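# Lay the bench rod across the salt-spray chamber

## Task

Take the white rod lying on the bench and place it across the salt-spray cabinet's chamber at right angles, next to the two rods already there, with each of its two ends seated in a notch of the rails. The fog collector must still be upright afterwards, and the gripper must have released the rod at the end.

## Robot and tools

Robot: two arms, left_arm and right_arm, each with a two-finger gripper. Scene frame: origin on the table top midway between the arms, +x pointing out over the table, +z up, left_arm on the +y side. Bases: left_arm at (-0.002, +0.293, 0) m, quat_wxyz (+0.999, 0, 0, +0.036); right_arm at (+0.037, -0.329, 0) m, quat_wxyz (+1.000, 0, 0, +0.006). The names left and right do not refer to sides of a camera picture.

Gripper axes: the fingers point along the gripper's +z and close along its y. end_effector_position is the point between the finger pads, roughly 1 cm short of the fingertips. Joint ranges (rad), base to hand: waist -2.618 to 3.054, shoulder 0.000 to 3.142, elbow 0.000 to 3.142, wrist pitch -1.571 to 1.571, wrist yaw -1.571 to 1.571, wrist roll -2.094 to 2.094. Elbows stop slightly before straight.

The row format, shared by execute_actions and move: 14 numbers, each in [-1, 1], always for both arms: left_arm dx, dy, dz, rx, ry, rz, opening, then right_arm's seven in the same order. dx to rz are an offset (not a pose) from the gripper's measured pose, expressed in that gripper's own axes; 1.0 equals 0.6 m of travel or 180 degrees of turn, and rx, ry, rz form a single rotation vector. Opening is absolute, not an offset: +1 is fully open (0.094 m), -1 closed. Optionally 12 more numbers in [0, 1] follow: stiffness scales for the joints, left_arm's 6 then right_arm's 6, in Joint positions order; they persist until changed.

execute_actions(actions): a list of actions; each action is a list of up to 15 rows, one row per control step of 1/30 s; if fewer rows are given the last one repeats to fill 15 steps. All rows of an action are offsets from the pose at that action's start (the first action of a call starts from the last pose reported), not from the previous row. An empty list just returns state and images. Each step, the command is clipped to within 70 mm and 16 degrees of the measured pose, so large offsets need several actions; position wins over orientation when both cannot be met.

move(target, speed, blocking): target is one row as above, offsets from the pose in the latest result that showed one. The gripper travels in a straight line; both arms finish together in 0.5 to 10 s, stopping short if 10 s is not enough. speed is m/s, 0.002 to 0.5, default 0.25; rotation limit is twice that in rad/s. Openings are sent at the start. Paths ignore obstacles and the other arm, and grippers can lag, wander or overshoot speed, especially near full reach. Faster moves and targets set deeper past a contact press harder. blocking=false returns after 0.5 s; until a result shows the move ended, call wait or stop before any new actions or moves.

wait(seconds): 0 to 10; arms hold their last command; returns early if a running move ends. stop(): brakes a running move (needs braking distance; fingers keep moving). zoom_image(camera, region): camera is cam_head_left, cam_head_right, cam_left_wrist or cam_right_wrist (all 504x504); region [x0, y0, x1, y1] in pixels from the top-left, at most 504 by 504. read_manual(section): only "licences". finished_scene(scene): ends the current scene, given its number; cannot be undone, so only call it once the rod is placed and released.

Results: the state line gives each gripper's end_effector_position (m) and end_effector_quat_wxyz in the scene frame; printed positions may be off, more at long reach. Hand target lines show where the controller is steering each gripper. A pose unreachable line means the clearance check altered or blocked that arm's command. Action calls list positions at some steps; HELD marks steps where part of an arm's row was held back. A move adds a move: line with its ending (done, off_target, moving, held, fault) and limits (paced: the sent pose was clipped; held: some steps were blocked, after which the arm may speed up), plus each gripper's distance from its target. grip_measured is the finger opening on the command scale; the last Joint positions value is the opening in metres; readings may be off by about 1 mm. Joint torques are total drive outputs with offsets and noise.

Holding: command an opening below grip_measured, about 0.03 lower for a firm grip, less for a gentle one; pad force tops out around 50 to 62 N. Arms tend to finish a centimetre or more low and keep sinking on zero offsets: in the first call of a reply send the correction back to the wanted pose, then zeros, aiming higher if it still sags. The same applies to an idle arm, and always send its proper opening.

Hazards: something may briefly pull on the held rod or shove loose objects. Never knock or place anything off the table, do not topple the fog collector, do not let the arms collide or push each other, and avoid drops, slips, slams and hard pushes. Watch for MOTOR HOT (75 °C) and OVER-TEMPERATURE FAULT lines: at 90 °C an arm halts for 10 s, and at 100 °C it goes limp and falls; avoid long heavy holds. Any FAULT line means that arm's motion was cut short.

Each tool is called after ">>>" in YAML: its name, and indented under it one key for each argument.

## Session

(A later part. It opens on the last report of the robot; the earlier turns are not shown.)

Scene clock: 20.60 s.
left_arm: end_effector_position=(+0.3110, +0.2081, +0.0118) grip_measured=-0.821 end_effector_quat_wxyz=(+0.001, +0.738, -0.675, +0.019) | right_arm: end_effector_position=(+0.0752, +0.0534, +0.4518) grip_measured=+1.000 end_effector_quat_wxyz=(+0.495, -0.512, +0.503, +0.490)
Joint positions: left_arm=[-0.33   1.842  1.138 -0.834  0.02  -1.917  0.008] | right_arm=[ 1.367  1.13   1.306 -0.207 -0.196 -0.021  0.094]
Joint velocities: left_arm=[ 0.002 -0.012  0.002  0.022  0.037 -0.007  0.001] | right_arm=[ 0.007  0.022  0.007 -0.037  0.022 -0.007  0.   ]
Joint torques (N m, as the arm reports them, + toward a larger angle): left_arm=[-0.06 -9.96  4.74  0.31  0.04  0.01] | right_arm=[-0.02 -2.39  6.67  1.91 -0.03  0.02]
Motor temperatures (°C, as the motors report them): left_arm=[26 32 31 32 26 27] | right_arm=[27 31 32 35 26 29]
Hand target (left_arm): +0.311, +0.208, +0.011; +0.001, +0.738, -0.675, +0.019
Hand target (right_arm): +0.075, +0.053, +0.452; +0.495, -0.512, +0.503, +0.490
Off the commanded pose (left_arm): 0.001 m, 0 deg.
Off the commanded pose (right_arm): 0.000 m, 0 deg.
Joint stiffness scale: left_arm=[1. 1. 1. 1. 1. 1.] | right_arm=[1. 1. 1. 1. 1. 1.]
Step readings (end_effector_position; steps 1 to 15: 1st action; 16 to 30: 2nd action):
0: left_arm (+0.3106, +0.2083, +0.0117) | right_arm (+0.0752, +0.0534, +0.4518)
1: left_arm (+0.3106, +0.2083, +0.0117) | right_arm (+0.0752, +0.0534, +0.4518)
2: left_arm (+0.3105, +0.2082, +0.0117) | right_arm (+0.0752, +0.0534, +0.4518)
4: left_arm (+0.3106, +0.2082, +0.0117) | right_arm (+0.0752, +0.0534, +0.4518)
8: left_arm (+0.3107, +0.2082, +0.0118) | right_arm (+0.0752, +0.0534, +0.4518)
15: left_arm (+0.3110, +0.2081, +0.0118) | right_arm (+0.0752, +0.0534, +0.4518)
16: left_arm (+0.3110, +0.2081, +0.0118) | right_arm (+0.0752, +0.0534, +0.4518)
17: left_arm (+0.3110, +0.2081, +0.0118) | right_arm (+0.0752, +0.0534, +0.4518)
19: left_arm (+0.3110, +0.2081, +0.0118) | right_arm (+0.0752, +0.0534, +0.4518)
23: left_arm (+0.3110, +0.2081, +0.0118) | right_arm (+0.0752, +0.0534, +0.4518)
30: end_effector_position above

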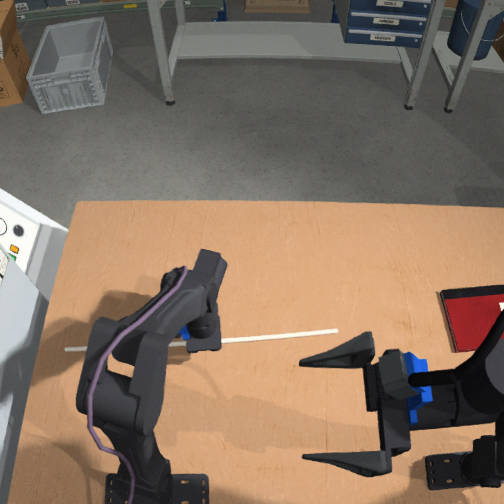

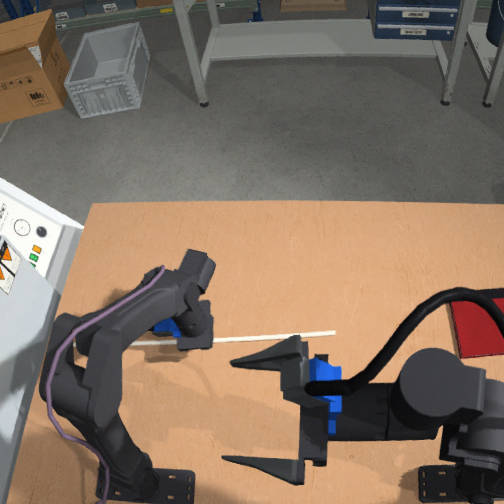

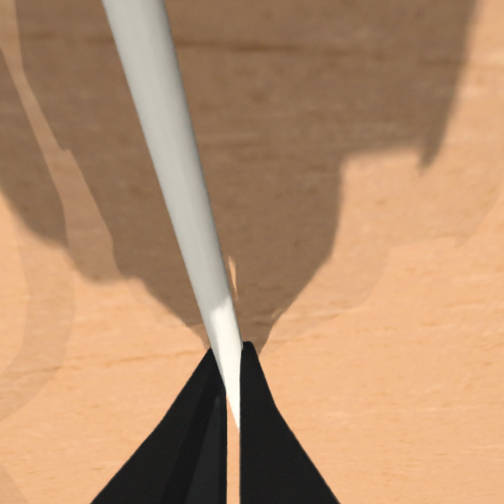

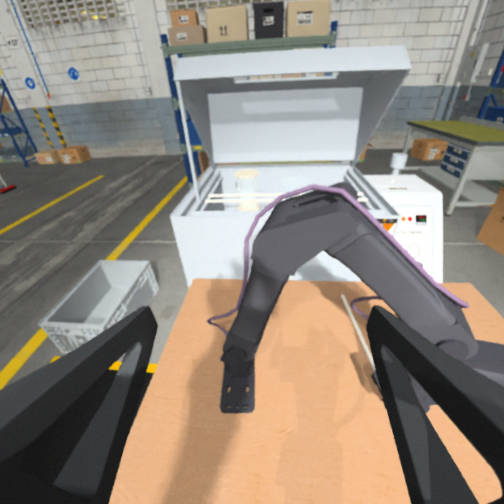

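>>> move:
  target: [0, 0, -0.1, 0, 0, 0, -0.86, 0, 0, 0, 0, 0, 0, 1]
  speed: 0.08

Scene clock: 22.10 s.
left_arm: end_effector_position=(+0.3060, +0.2093, +0.0588) grip_measured=-0.822 end_effector_quat_wxyz=(+0.006, +0.738, -0.675, +0.010) | right_arm: end_effector_position=(+0.0752, +0.0534, +0.4518) grip_measured=+1.000 end_effector_quat_wxyz=(+0.495, -0.512, +0.503, +0.490)
Joint positions: left_arm=[-0.33   1.777  1.256 -1.038  0.02  -1.917  0.008] | right_arm=[ 1.367  1.13   1.306 -0.207 -0.196 -0.021  0.094]
Joint velocities: left_arm=[-0.002  0.007 -0.007 -0.081 -0.022 -0.007 -0.001] | right_arm=[-0.017 -0.012 -0.012  0.007  0.007 -0.037  0.   ]
Joint torques (N m, as the arm reports them, + toward a larger angle): left_arm=[  0.05 -11.79   6.88  -0.03   0.04   0.02] | right_arm=[ 0.   -2.44  6.66  1.92 -0.04  0.03]
Motor temperatures (°C, as the motors report them): left_arm=[26 33 31 32 26 27] | right_arm=[27 30 32 35 26 29]
Hand target (left_arm): +0.309, +0.209, +0.071; +0.001, +0.738, -0.675, +0.019
Hand target (right_arm): +0.075, +0.053, +0.452; +0.495, -0.512, +0.503, +0.490
Off the commanded pose (left_arm): 0.013 m, 1 deg.
Off the commanded pose (right_arm): 0.000 m, 0 deg.
Joint stiffness scale: left_arm=[1. 1. 1. 1. 1. 1.] | right_arm=[1. 1. 1. 1. 1. 1.]
move: off_target (left_arm)

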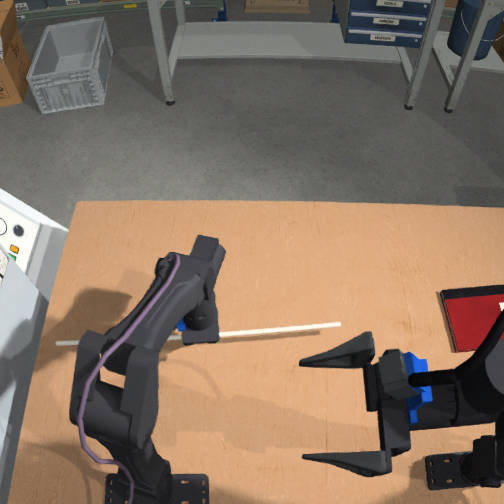

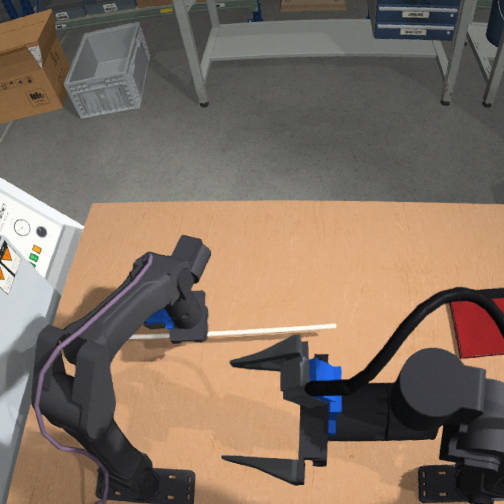

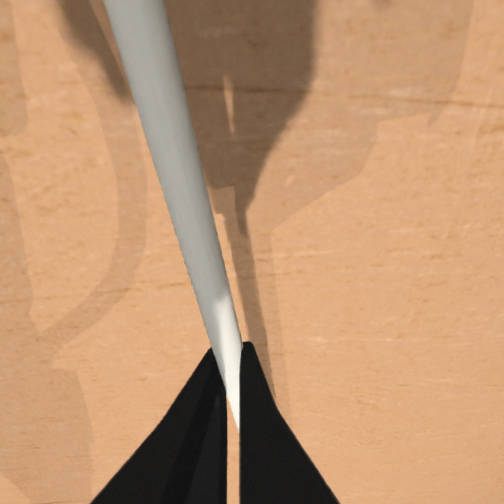

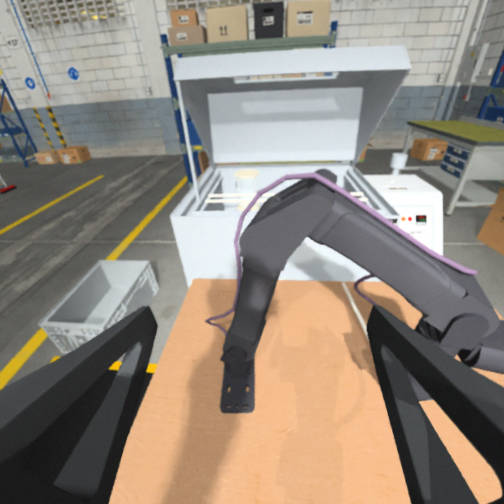

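>>> move:
  target: [-0.011, -0.1445, -0.43, 0.21, 0, 0, -0.86, 0, 0, 0, 0, 0, 0, 1]
  speed: 0.15

Scene clock: 25.47 s.
left_arm: end_effector_position=(+0.3851, +0.2189, +0.3142) grip_measured=-0.822 end_effector_quat_wxyz=(-0.225, +0.695, -0.641, +0.235) | right_arm: end_effector_position=(+0.0752, +0.0534, +0.4518) grip_measured=+1.000 end_effector_quat_wxyz=(+0.495, -0.512, +0.503, +0.490)
Joint positions: left_arm=[-0.345  1.604  1.898 -1.223 -0.178 -1.865  0.008] | right_arm=[ 1.367  1.13   1.306 -0.207 -0.196 -0.021  0.094]
Joint velocities: left_arm=[-0.012 -0.012  0.007  0.007 -0.037  0.037 -0.   ] | right_arm=[-0.002  0.002 -0.012  0.022  0.066 -0.081  0.   ]
Joint torques (N m, as the arm reports them, + toward a larger angle): left_arm=[ 1.09 -6.52  7.14  1.15 -0.25  0.13] | right_arm=[-0.01 -2.47  6.71  1.93 -0.03  0.02]
Motor temperatures (°C, as the motors report them): left_arm=[26 33 31 32 26 27] | right_arm=[27 30 33 35 26 29]
Hand target (left_arm): +0.389, +0.228, +0.316; -0.237, +0.697, -0.638, +0.225
Hand target (right_arm): +0.075, +0.053, +0.452; +0.495, -0.512, +0.503, +0.490
Off the commanded pose (left_arm): 0.012 m, 1 deg.
Off the commanded pose (right_arm): 0.000 m, 0 deg.
Joint stiffness scale: left_arm=[1. 1. 1. 1. 1. 1.] | right_arm=[1. 1. 1. 1. 1. 1.]
move: off_target (left_arm)

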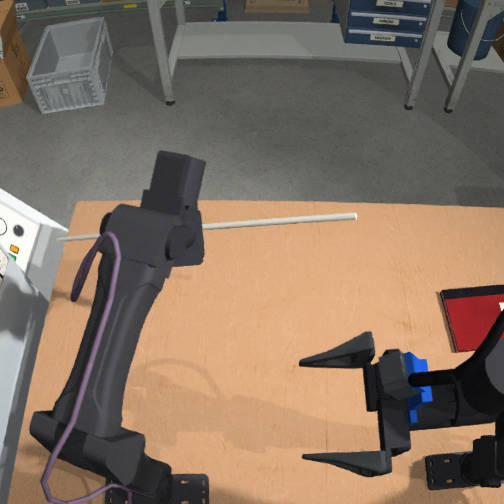

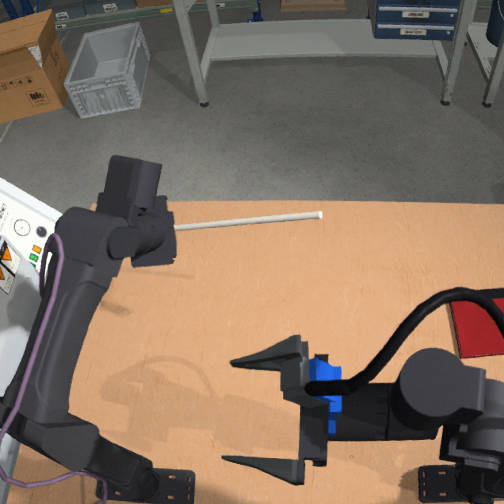

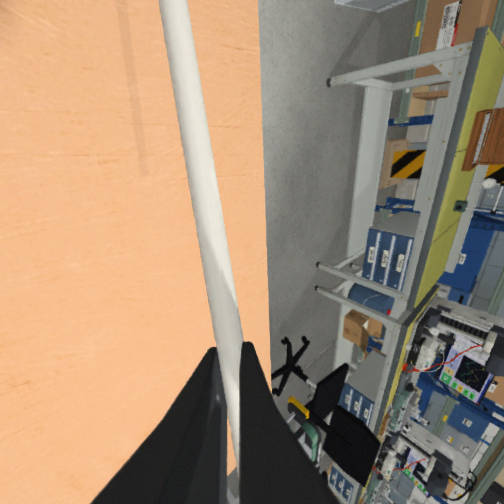

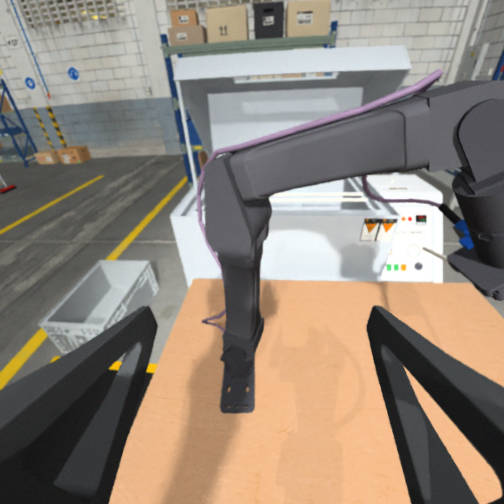

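>>> zoom_image:
  camera: "cam_head_left"
  region: [0, 140, 400, 340]

>>> zoom_image:
  camera: "cam_right_wrist"
  region: [304, 150, 504, 350]

Region (0, 140, 400, 340) of cam_head_left's 504x504 image, scaled by 1.260, with more detail than that image has.

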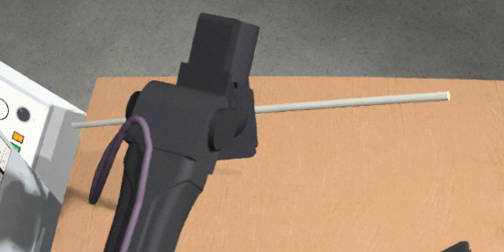

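Region (304, 150, 504, 350) of cam_right_wrist's 504x504 image, scaled by 2.520, with more detail than that image has.

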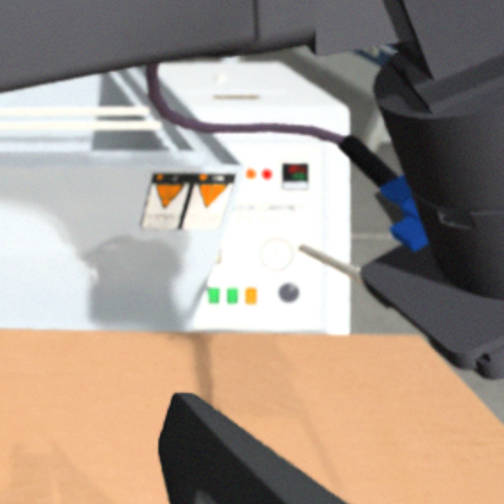

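>>> move:
  target: [0, 0, 0, 0, -0.14, 0, -0.87, 0, 0, 0, 0, 0, 0, 1]
  speed: 0.1

Scene clock: 30.57 s.
left_arm: end_effector_position=(+0.3854, +0.2186, +0.3080) grip_measured=-0.822 end_effector_quat_wxyz=(-0.339, +0.718, -0.600, +0.092) | right_arm: end_effector_position=(+0.0752, +0.0534, +0.4518) grip_measured=+1.000 end_effector_quat_wxyz=(+0.495, -0.512, +0.503, +0.490)
Joint positions: left_arm=[-0.529  1.804  2.112 -1.477 -0.614 -2.077  0.008] | right_arm=[ 1.367  1.13   1.306 -0.207 -0.196 -0.021  0.094]
Joint velocities: left_arm=[ 0.002  0.002  0.007  0.022 -0.022 -0.051 -0.   ] | right_arm=[-0.022  0.017 -0.022  0.051  0.007 -0.007  0.   ]
Joint torques (N m, as the arm reports them, + toward a larger angle): left_arm=[-0.94 -8.76  6.94  0.66 -0.62 -0.01] | right_arm=[ 0.01 -2.41  6.65  1.92 -0.05  0.02]
Motor temperatures (°C, as the motors report them): left_arm=[26 33 32 33 26 27] | right_arm=[27 30 33 36 26 29]
Hand target (left_arm): +0.386, +0.220, +0.314; -0.355, +0.714, -0.598, +0.086
Hand target (right_arm): +0.075, +0.053, +0.452; +0.495, -0.512, +0.503, +0.490
Off the commanded pose (left_arm): 0.006 m, 4 deg.
Off the commanded pose (right_arm): 0.000 m, 0 deg.
Joint stiffness scale: left_arm=[1. 1. 1. 1. 1. 1.] | right_arm=[1. 1. 1. 1. 1. 1.]
joint sent to its limit (left arm) — the command would take joint 6 (wrist roll) past its lower limit, so that joint was sent only as far as its limit.
move: off_target (left_arm)

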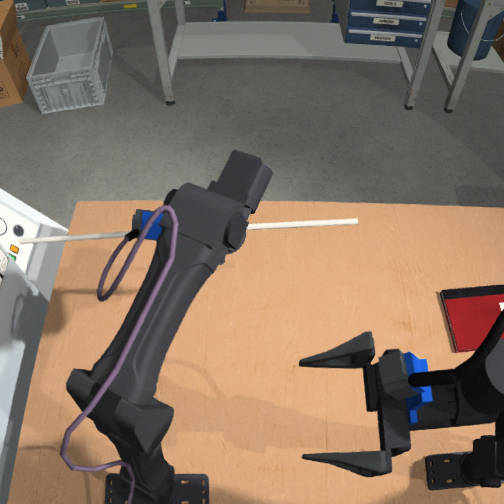

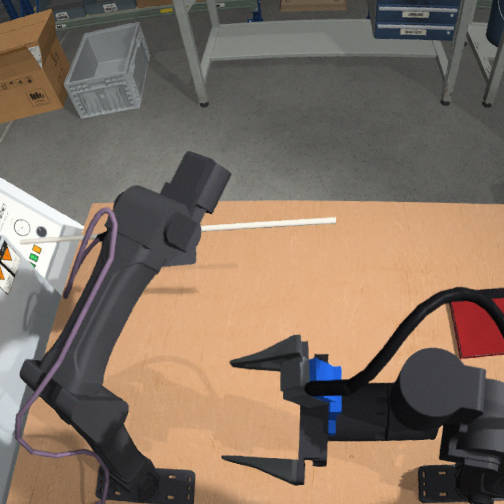

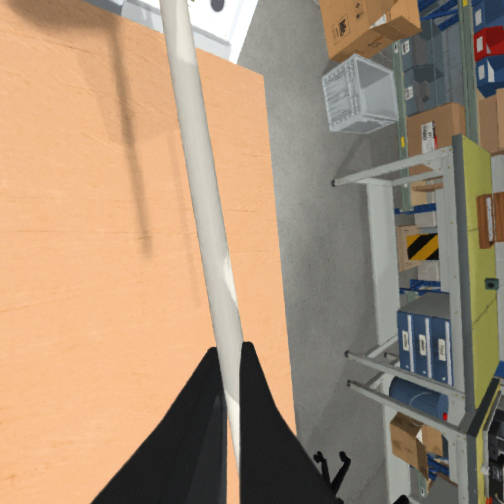

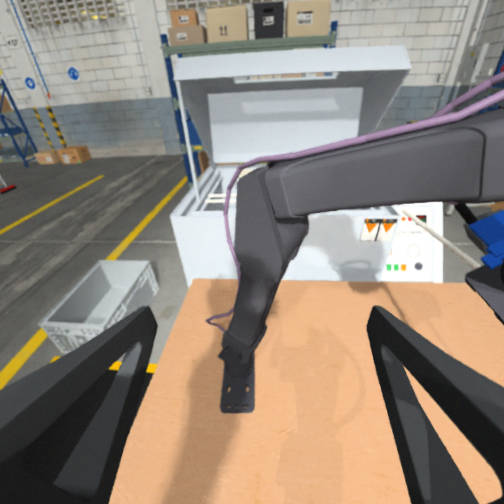

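>>> move:
  target: [-0.598, -0.009, 0.167, -0.005, -0.03, 0.342, -0.87, 0, 0, 0, 0, 0, 0, 1]
  speed: 0.2

Scene clock: 40.93 s.
left_arm: end_effector_position=(+0.3406, +0.5800, +0.3230) grip_measured=-0.822 end_effector_quat_wxyz=(+0.348, -0.321, +0.872, +0.126) | right_arm: end_effector_position=(+0.0752, +0.0534, +0.4518) grip_measured=+1.000 end_effector_quat_wxyz=(+0.495, -0.512, +0.503, +0.490)
Joint positions: left_arm=[ 0.621  1.708  1.98  -1.084 -0.004 -0.01   0.008] | right_arm=[ 1.367  1.13   1.306 -0.207 -0.196 -0.021  0.094]
Joint velocities: left_arm=[-0.002  0.002  0.007 -0.037 -0.022  0.051 -0.   ] | right_arm=[-0.017  0.012 -0.002  0.095 -0.037  0.051  0.   ]
Joint torques (N m, as the arm reports them, + toward a larger angle): left_arm=[ 0.46 -8.71  7.75  1.58  0.14  0.06] | right_arm=[-0.04 -2.44  6.69  1.92 -0.03  0.01]
Motor temperatures (°C, as the motors report them): left_arm=[26 33 32 33 27 27] | right_arm=[27 30 33 37 26 29]
Hand target (left_arm): +0.345, +0.584, +0.334; +0.365, -0.316, +0.867, +0.129
Hand target (right_arm): +0.075, +0.053, +0.452; +0.495, -0.512, +0.503, +0.490
Off the commanded pose (left_arm): 0.017 m, 2 deg.
Off the commanded pose (right_arm): 0.000 m, 0 deg.
Joint stiffness scale: left_arm=[1. 1. 1. 1. 1. 1.] | right_arm=[1. 1. 1. 1. 1. 1.]
move: off_target (left_arm)

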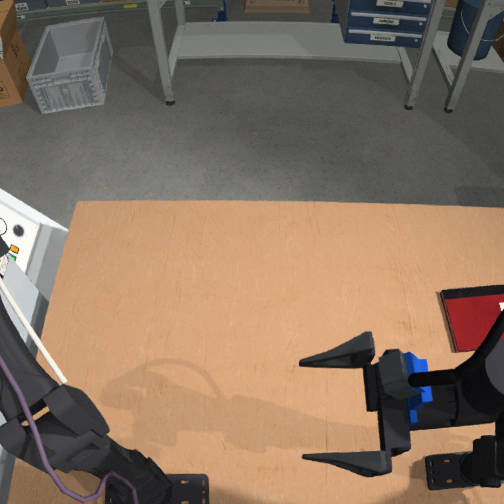

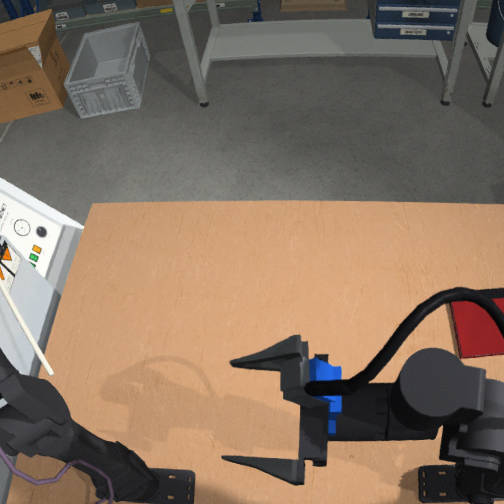

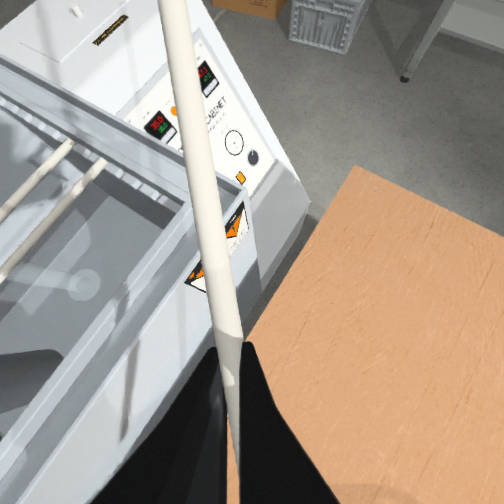

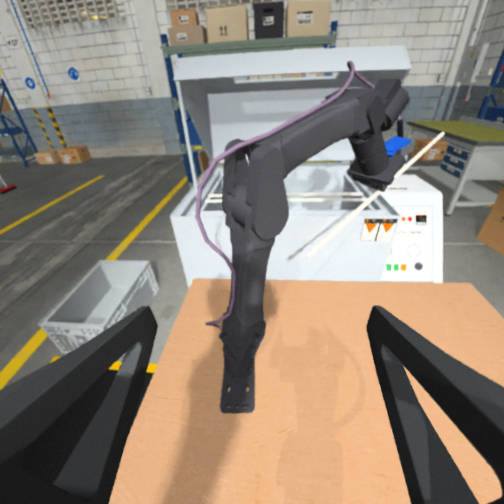

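Existing rods are further back this time. Zoom.

>>> zoom_image:
  camera: "cam_left_wrist"
  region: [0, 40, 260, 340]

Region (0, 40, 260, 340) of cam_left_wrist's 504x504 image, scaled by 1.680, with more detail than that image has; it fills the left 437 columns of this view, and the rest is white.

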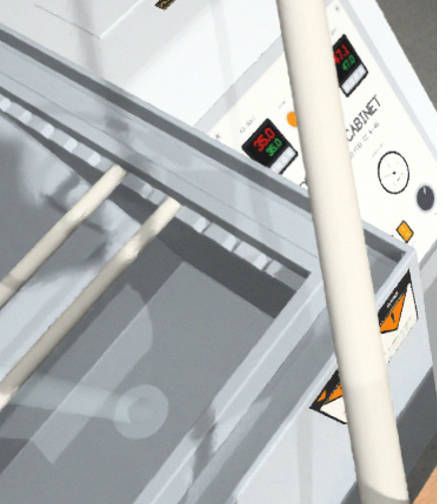

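>>> move:
  target: [0.077, 0.3325, -0.114, -0.043, 0.048, 0.2835, -0.87, 0, 0, 0, 0, 0, 0, 1]
  speed: 0.2

Scene clock: 45.43 s.
left_arm: end_effector_position=(+0.1492, +0.6756, +0.3314) grip_measured=-0.822 end_effector_quat_wxyz=(+0.166, +0.052, +0.941, +0.291) | right_arm: end_effector_position=(+0.0752, +0.0534, +0.4518) grip_measured=+1.000 end_effector_quat_wxyz=(+0.495, -0.512, +0.503, +0.490)
Joint positions: left_arm=[ 1.191  1.69   2.058 -1.273  0.166  1.317  0.008] | right_arm=[ 1.367  1.13   1.306 -0.207 -0.196 -0.021  0.094]
Joint velocities: left_arm=[-0.002 -0.017  0.002 -0.081  0.007  0.051 -0.001] | right_arm=[-0.017  0.007 -0.012  0.007  0.081  0.007  0.   ]
Joint torques (N m, as the arm reports them, + toward a larger angle): left_arm=[ 0.62 -8.38  7.27  1.26  0.33  0.01] | right_arm=[-0.02 -2.46  6.69  1.92 -0.02  0.01]
Motor temperatures (°C, as the motors report them): left_arm=[26 34 33 34 27 27] | right_arm=[27 30 33 37 26 29]
Hand target (left_arm): +0.150, +0.676, +0.340; +0.176, +0.054, +0.937, +0.297
Hand target (right_arm): +0.075, +0.053, +0.452; +0.495, -0.512, +0.503, +0.490
Off the commanded pose (left_arm): 0.010 m, 1 deg.
Off the commanded pose (right_arm): 0.000 m, 0 deg.
Joint stiffness scale: left_arm=[1. 1. 1. 1. 1. 1.] | right_arm=[1. 1. 1. 1. 1. 1.]
move: done

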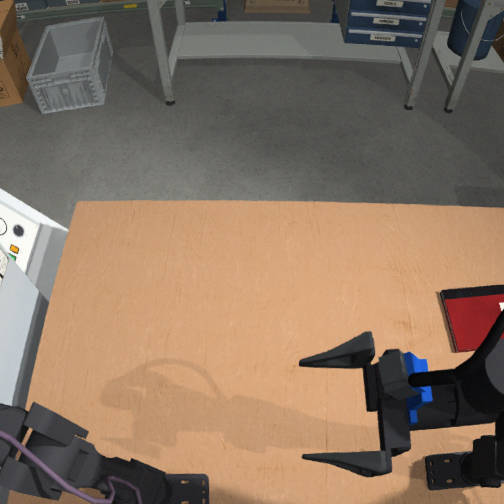

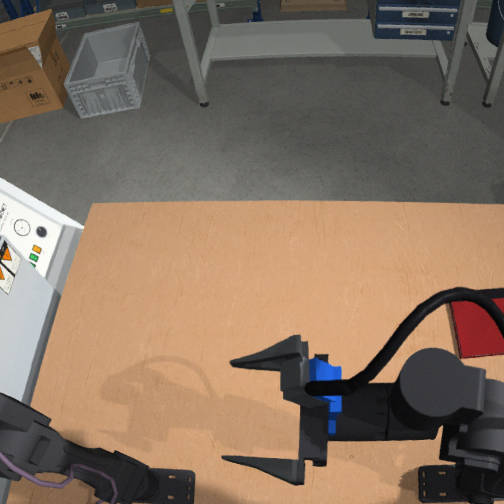

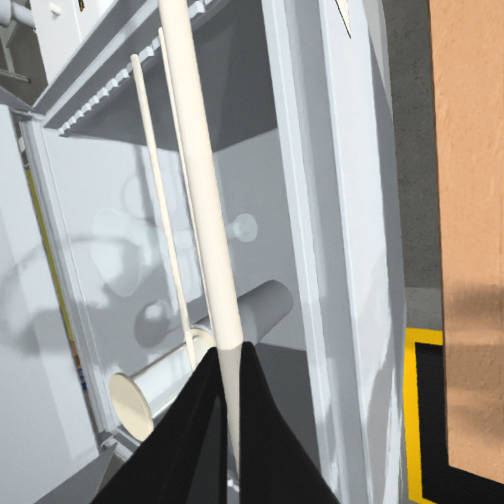

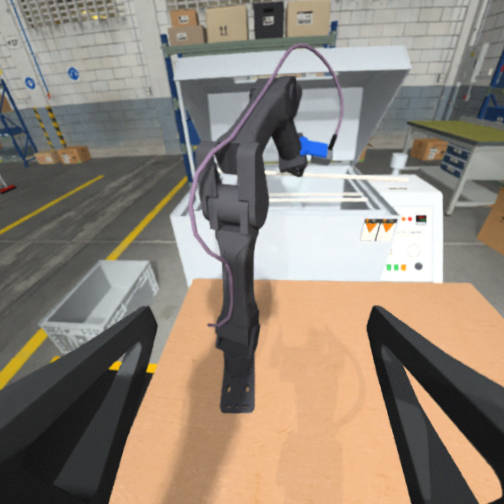

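>>> move:
  target: [0.071, 0.040, 0.1445, 0, 0, 0, -0.87, -0.05, 0.383, 0.117, 0, 0, 0, 1]
  speed: 0.15

Scene clock: 48.80 s.
left_arm: end_effector_position=(+0.1374, +0.7460, +0.2693) grip_measured=-0.822 end_effector_quat_wxyz=(+0.156, +0.052, +0.942, +0.292) | right_arm: end_effector_position=(-0.1615, +0.1211, +0.4699) grip_measured=+1.000 end_effector_quat_wxyz=(+0.500, -0.521, +0.494, +0.484)
Joint positions: left_arm=[ 1.271  1.837  1.967 -1.052  0.198  1.389  0.008] | right_arm=[ 2.181  1.618  1.768 -0.188  0.61  -0.021  0.094]
Joint velocities: left_arm=[-0.012  0.002 -0.002  0.007 -0.007 -0.037 -0.   ] | right_arm=[-0.012  0.007 -0.002 -0.007 -0.007 -0.037  0.   ]
Joint torques (N m, as the arm reports them, + toward a larger angle): left_arm=[  0.81 -10.81   5.22   1.49   0.36   0.01] | right_arm=[ 0.25 -6.77  8.42  1.74  0.08  0.05]
Motor temperatures (°C, as the motors report them): left_arm=[26 34 33 34 27 27] | right_arm=[27 30 33 38 26 29]
Hand target (left_arm): +0.137, +0.749, +0.267; +0.166, +0.052, +0.941, +0.292
Hand target (right_arm): -0.160, +0.120, +0.476; +0.501, -0.516, +0.496, +0.486
Off the commanded pose (left_arm): 0.005 m, 1 deg.
Off the commanded pose (right_arm): 0.009 m, 2 deg.
Joint stiffness scale: left_arm=[1. 1. 1. 1. 1. 1.] | right_arm=[1. 1. 1. 1. 1. 1.]
move: done

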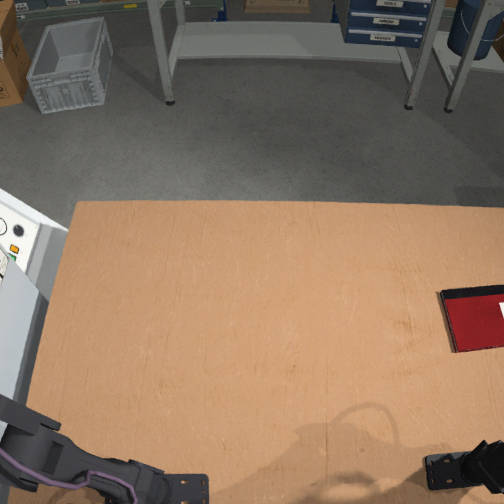

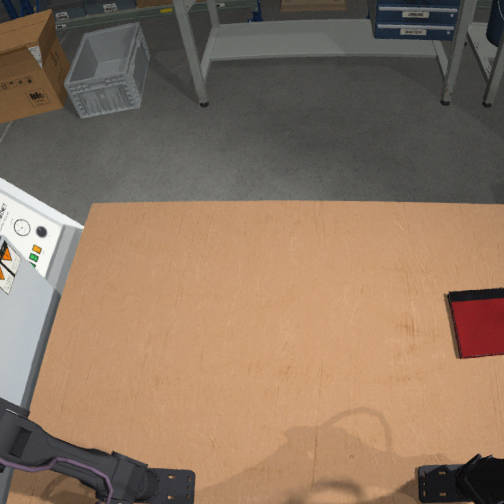

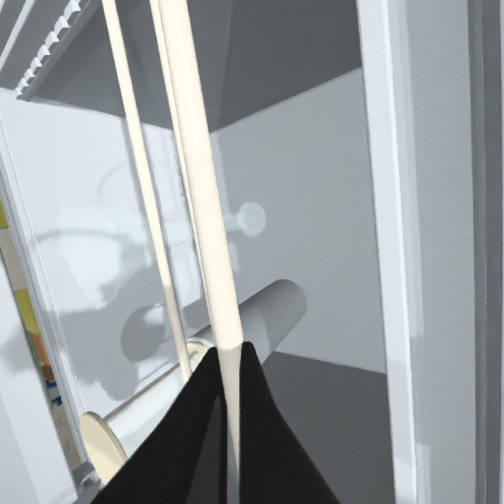

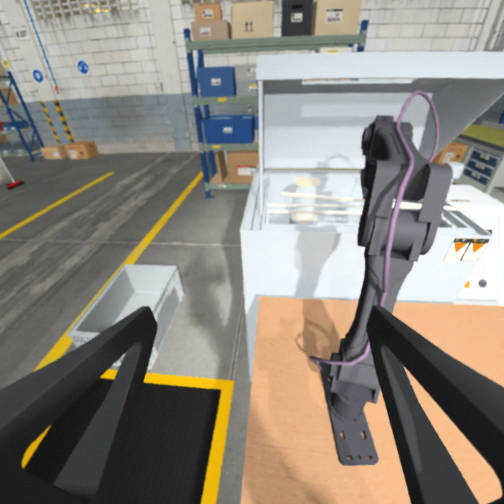

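>>> zoom_image:
  camera: "cam_right_wrist"
  region: [234, 150, 504, 270]

Region (234, 150, 504, 270) of cam_right_wrist's 504x504 image, scaled by 1.867, with more detail than that image has.

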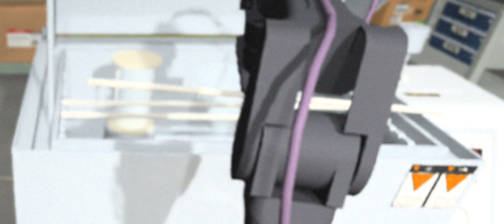

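>>> move:
  target: [0.074, -0.024, 0.011, 0, -0.034, 0, -0.87, -0.005, 0, 0, 0, 0, 0, 1]
  speed: 0.06

>>> zoom_image:
  camera: "cam_right_wrist"
  region: [234, 150, 504, 270]

Scene clock: 51.53 s.
left_arm: end_effector_position=(+0.0964, +0.7475, +0.2328) grip_measured=-0.822 end_effector_quat_wxyz=(+0.194, +0.063, +0.940, +0.275) | right_arm: end_effector_position=(-0.1612, +0.1211, +0.4699) grip_measured=+1.000 end_effector_quat_wxyz=(+0.500, -0.521, +0.494, +0.484)
Joint positions: left_arm=[ 1.421  1.808  1.783 -0.952  0.368  1.515  0.008] | right_arm=[ 2.181  1.618  1.768 -0.188  0.612 -0.021  0.094]
Joint velocities: left_arm=[-0.012  0.002  0.002 -0.037 -0.051 -0.007 -0.001] | right_arm=[-0.002  0.007 -0.007 -0.066  0.051  0.037  0.   ]
Joint torques (N m, as the arm reports them, + toward a larger angle): left_arm=[  0.52 -13.93   5.28   1.35   0.5    0.01] | right_arm=[ 0.02 -6.63  8.16  1.72 -0.04  0.02]
Motor temperatures (°C, as the motors report them): left_arm=[26 35 33 35 27 27] | right_arm=[27 30 33 38 26 29]
Hand target (left_arm): +0.098, +0.745, +0.244; +0.206, +0.068, +0.932, +0.290
Hand target (right_arm): -0.162, +0.121, +0.473; +0.500, -0.521, +0.494, +0.484
Off the commanded pose (left_arm): 0.012 m, 2 deg.
Off the commanded pose (right_arm): 0.003 m, 0 deg.
Joint stiffness scale: left_arm=[1. 1. 1. 1. 1. 1.] | right_arm=[1. 1. 1. 1. 1. 1.]
move: off_target (left_arm)

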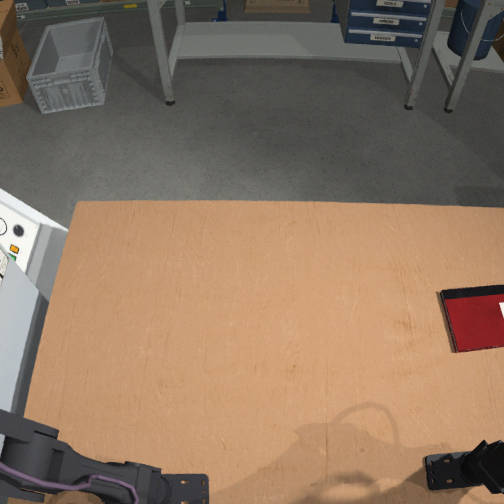

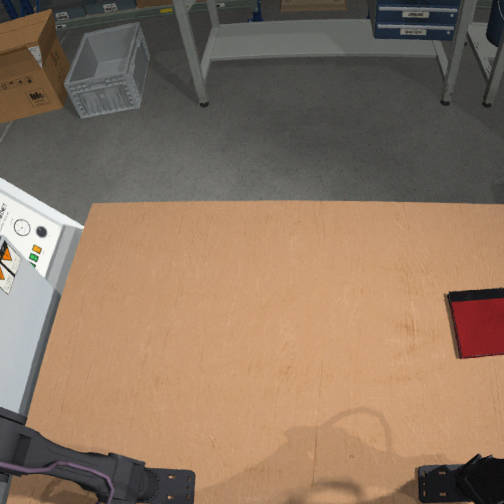

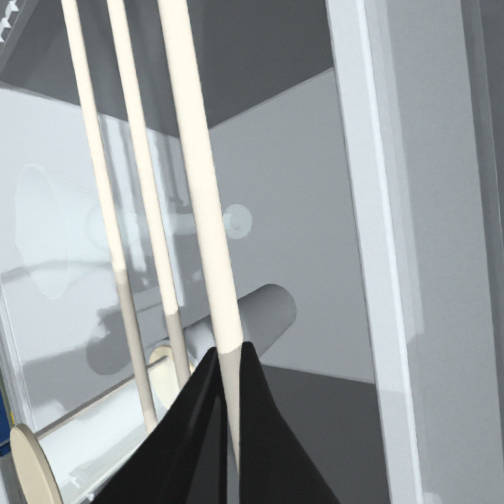

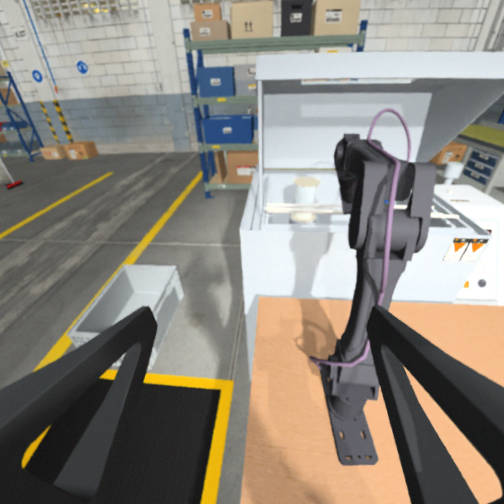

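Region (234, 150, 504, 270) of cam_right_wrist's 504x504 image, scaled by 1.867, with more detail than that image has.

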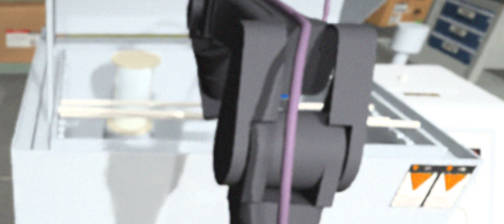

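>>> zoom_image:
  camera: "cam_right_wrist"
  region: [240, 175, 350, 240]

>>> zoom_image:
  camera: "cam_right_wrist"
  region: [394, 175, 504, 240]

Region (240, 175, 350, 240) of cam_right_wrist's 504x504 image, scaled by 4.582, with more detail than that image has; it fills the top 298 rows of this view, and the rest is white.

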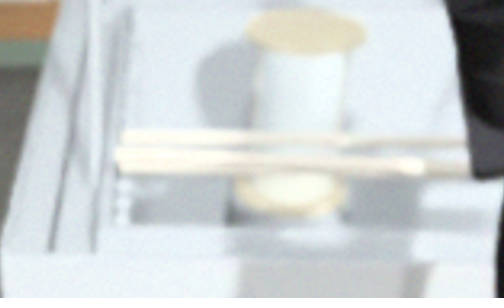

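Region (394, 175, 504, 240) of cam_right_wrist's 504x504 image, scaled by 4.582, with more detail than that image has; it fills the top 298 rows of this view, and the rest is white.

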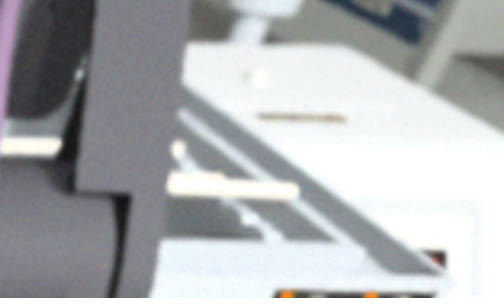

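>>> move:
  target: [0, 0, 0, 0, -0.022, 0, -0.87, 0, 0, 0, 0, 0, 0, 1]
  speed: 0.04

>>> zoom_image:
  camera: "cam_right_wrist"
  region: [240, 175, 350, 240]

>>> zoom_image:
  camera: "cam_right_wrist"
  region: [394, 175, 504, 240]

Scene clock: 53.93 s.
left_arm: end_effector_position=(+0.0961, +0.7471, +0.2359) grip_measured=-0.822 end_effector_quat_wxyz=(+0.212, +0.073, +0.934, +0.277) | right_arm: end_effector_position=(-0.1612, +0.1211, +0.4699) grip_measured=+1.000 end_effector_quat_wxyz=(+0.500, -0.521, +0.494, +0.484)
Joint positions: left_arm=[ 1.44   1.808  1.783 -0.951  0.421  1.538  0.008] | right_arm=[ 2.181  1.618  1.768 -0.188  0.612 -0.021  0.094]
Joint velocities: left_arm=[ 0.002 -0.002  0.002  0.022  0.037  0.066 -0.001] | right_arm=[ 0.022 -0.002  0.017 -0.022 -0.022 -0.051  0.   ]
Joint torques (N m, as the arm reports them, + toward a larger angle): left_arm=[  0.89 -10.66   5.49   1.27   0.52   0.  ] | right_arm=[-0.01 -6.99  6.66  1.82 -0.03  0.02]
Motor temperatures (°C, as the motors report them): left_arm=[26 35 33 35 27 27] | right_arm=[27 31 33 38 26 29]
Hand target (left_arm): +0.096, +0.747, +0.233; +0.226, +0.072, +0.932, +0.274
Hand target (right_arm): -0.161, +0.121, +0.470; +0.500, -0.521, +0.494, +0.484
Off the commanded pose (left_arm): 0.003 m, 2 deg.
Off the commanded pose (right_arm): 0.000 m, 0 deg.
Joint stiffness scale: left_arm=[1. 1. 1. 1. 1. 1.] | right_arm=[1. 1. 1. 1. 1. 1.]
move: done

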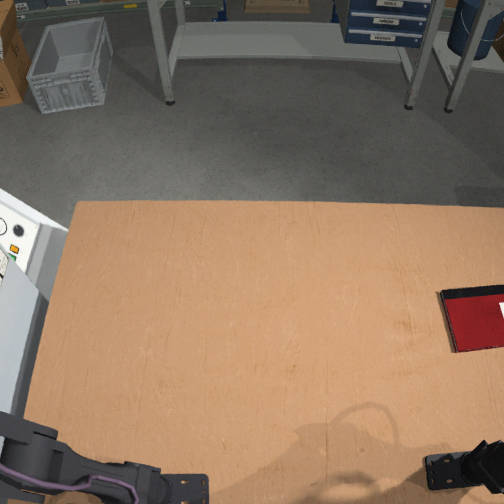

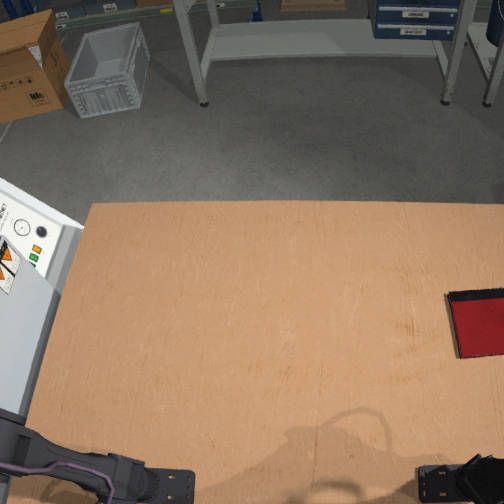

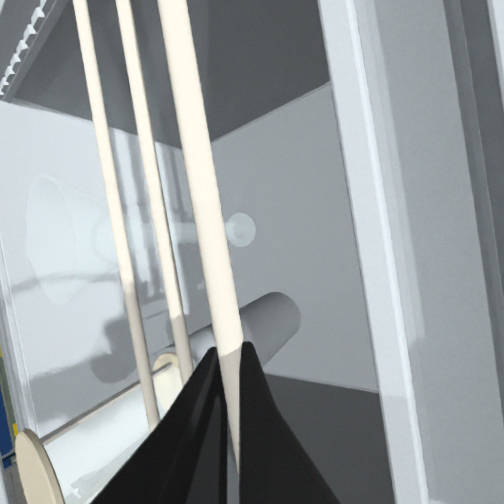

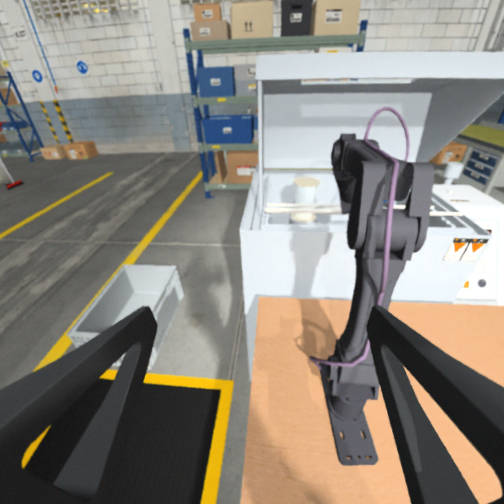

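Region (240, 175, 350, 240) of cam_right_wrist's 504x504 image, scaled by 4.582, with more detail than that image has; it fills the top 298 rows of this view, and the rest is white.

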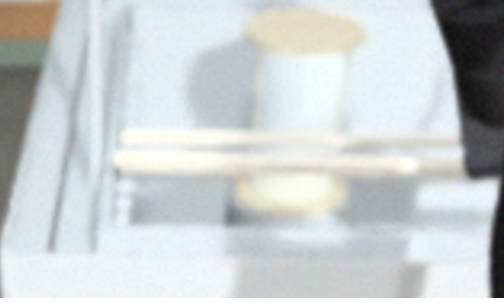

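Region (394, 175, 504, 240) of cam_right_wrist's 504x504 image, scaled by 4.582, with more detail than that image has; it fills the top 298 rows of this view, and the rest is white.

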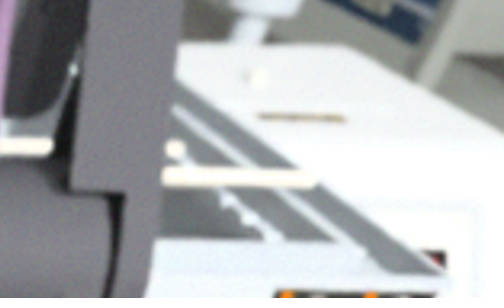

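>>> zoom_image:
  camera: "cam_left_wrist"
  region: [60, 0, 360, 60]

>>> zoom_image:
  camera: "cam_left_wrist"
  region: [110, 280, 410, 340]

Region (60, 0, 360, 60) of cam_left_wrist's 504x504 image, scaled by 1.680, with more detail than that image has; it fills the top 101 rows of this view, and the rest is white.

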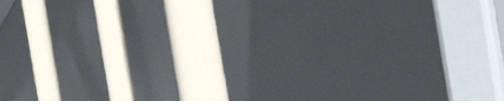

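Region (110, 280, 410, 340) of cam_left_wrist's 504x504 image, scaled by 1.680, with more detail than that image has; it fills the top 101 rows of this view, and the rest is white.

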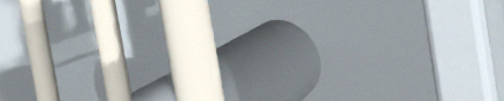

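>>> move:
  target: [0.013, -0.020, 0.028, 0, -0.015, 0.005, -0.87, 0, 0, 0, 0, 0, 0, 1]
  speed: 0.03

>>> zoom_image:
  camera: "cam_right_wrist"
  region: [240, 175, 350, 240]

>>> zoom_image:
  camera: "cam_right_wrist"
  region: [394, 175, 504, 240]

Scene clock: 56.80 s.
left_arm: end_effector_position=(+0.0956, +0.7466, +0.2104) grip_measured=-0.822 end_effector_quat_wxyz=(+0.219, +0.085, +0.934, +0.270) | right_arm: end_effector_position=(-0.1612, +0.1211, +0.4699) grip_measured=+1.000 end_effector_quat_wxyz=(+0.500, -0.521, +0.494, +0.484)
Joint positions: left_arm=[ 1.45   1.808  1.685 -0.875  0.446  1.571  0.008] | right_arm=[ 2.181  1.618  1.768 -0.188  0.612 -0.021  0.094]
Joint velocities: left_arm=[ 0.007 -0.002 -0.007 -0.007  0.022  0.037 -0.002] | right_arm=[-0.012 -0.002 -0.002 -0.022  0.037 -0.022  0.   ]
Joint torques (N m, as the arm reports them, + toward a larger angle): left_arm=[  0.84 -12.13   5.35   1.3    0.52  -0.01] | right_arm=[-0.03 -6.99  6.66  1.82 -0.02  0.01]
Motor temperatures (°C, as the motors report them): left_arm=[26 35 32 35 27 27] | right_arm=[27 31 33 38 26 29]
Hand target (left_arm): +0.096, +0.747, +0.214; +0.232, +0.087, +0.928, +0.277
Hand target (right_arm): -0.161, +0.121, +0.470; +0.500, -0.521, +0.494, +0.484
Off the commanded pose (left_arm): 0.003 m, 2 deg.
Off the commanded pose (right_arm): 0.000 m, 0 deg.
Joint stiffness scale: left_arm=[1. 1. 1. 1. 1. 1.] | right_arm=[1. 1. 1. 1. 1. 1.]
move: done

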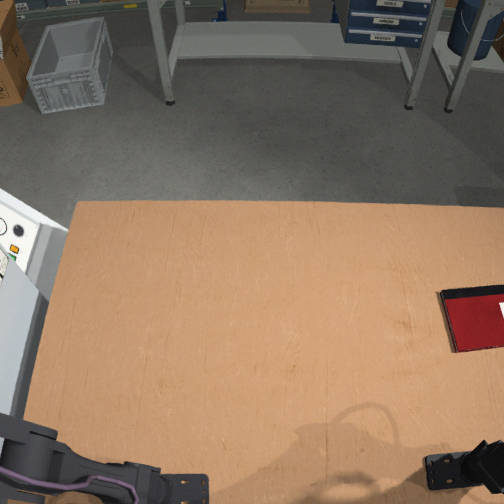

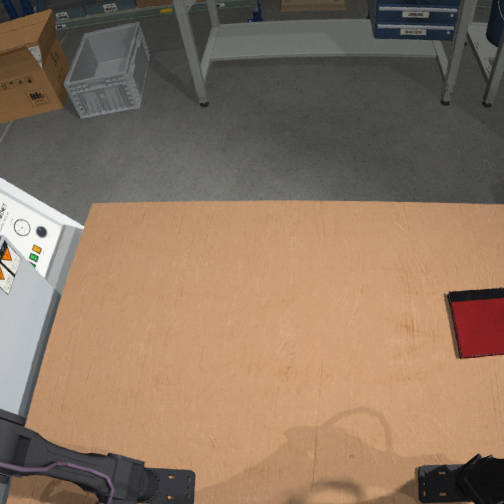

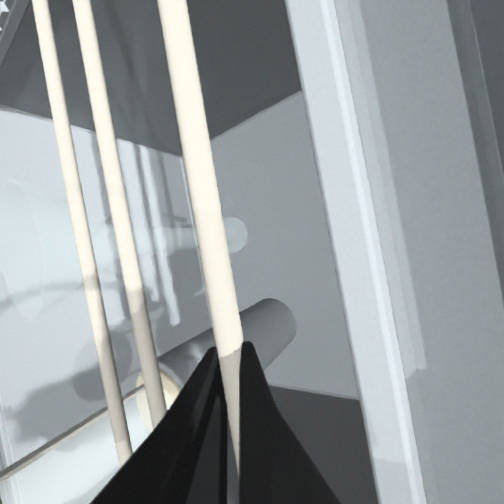

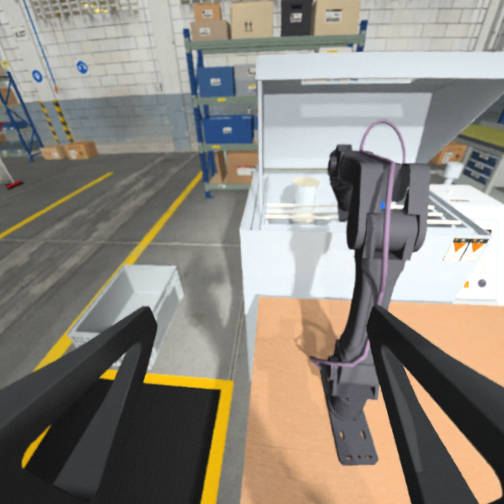

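Region (240, 175, 350, 240) of cam_right_wrist's 504x504 image, scaled by 4.582, with more detail than that image has; it fills the top 298 rows of this view, and the rest is white.

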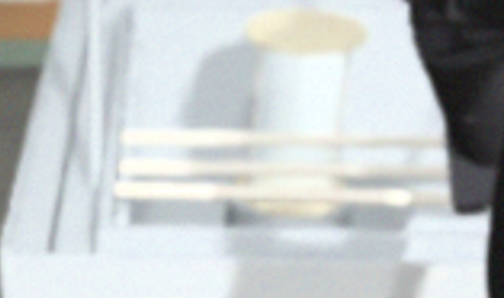

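Region (394, 175, 504, 240) of cam_right_wrist's 504x504 image, scaled by 4.582, with more detail than that image has; it fills the top 298 rows of this view, and the rest is white.

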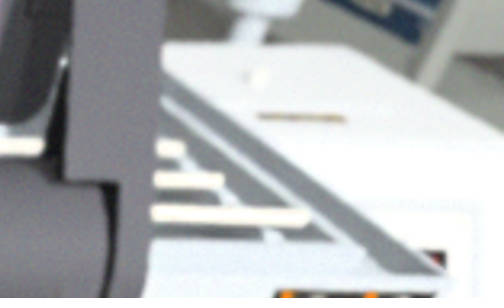

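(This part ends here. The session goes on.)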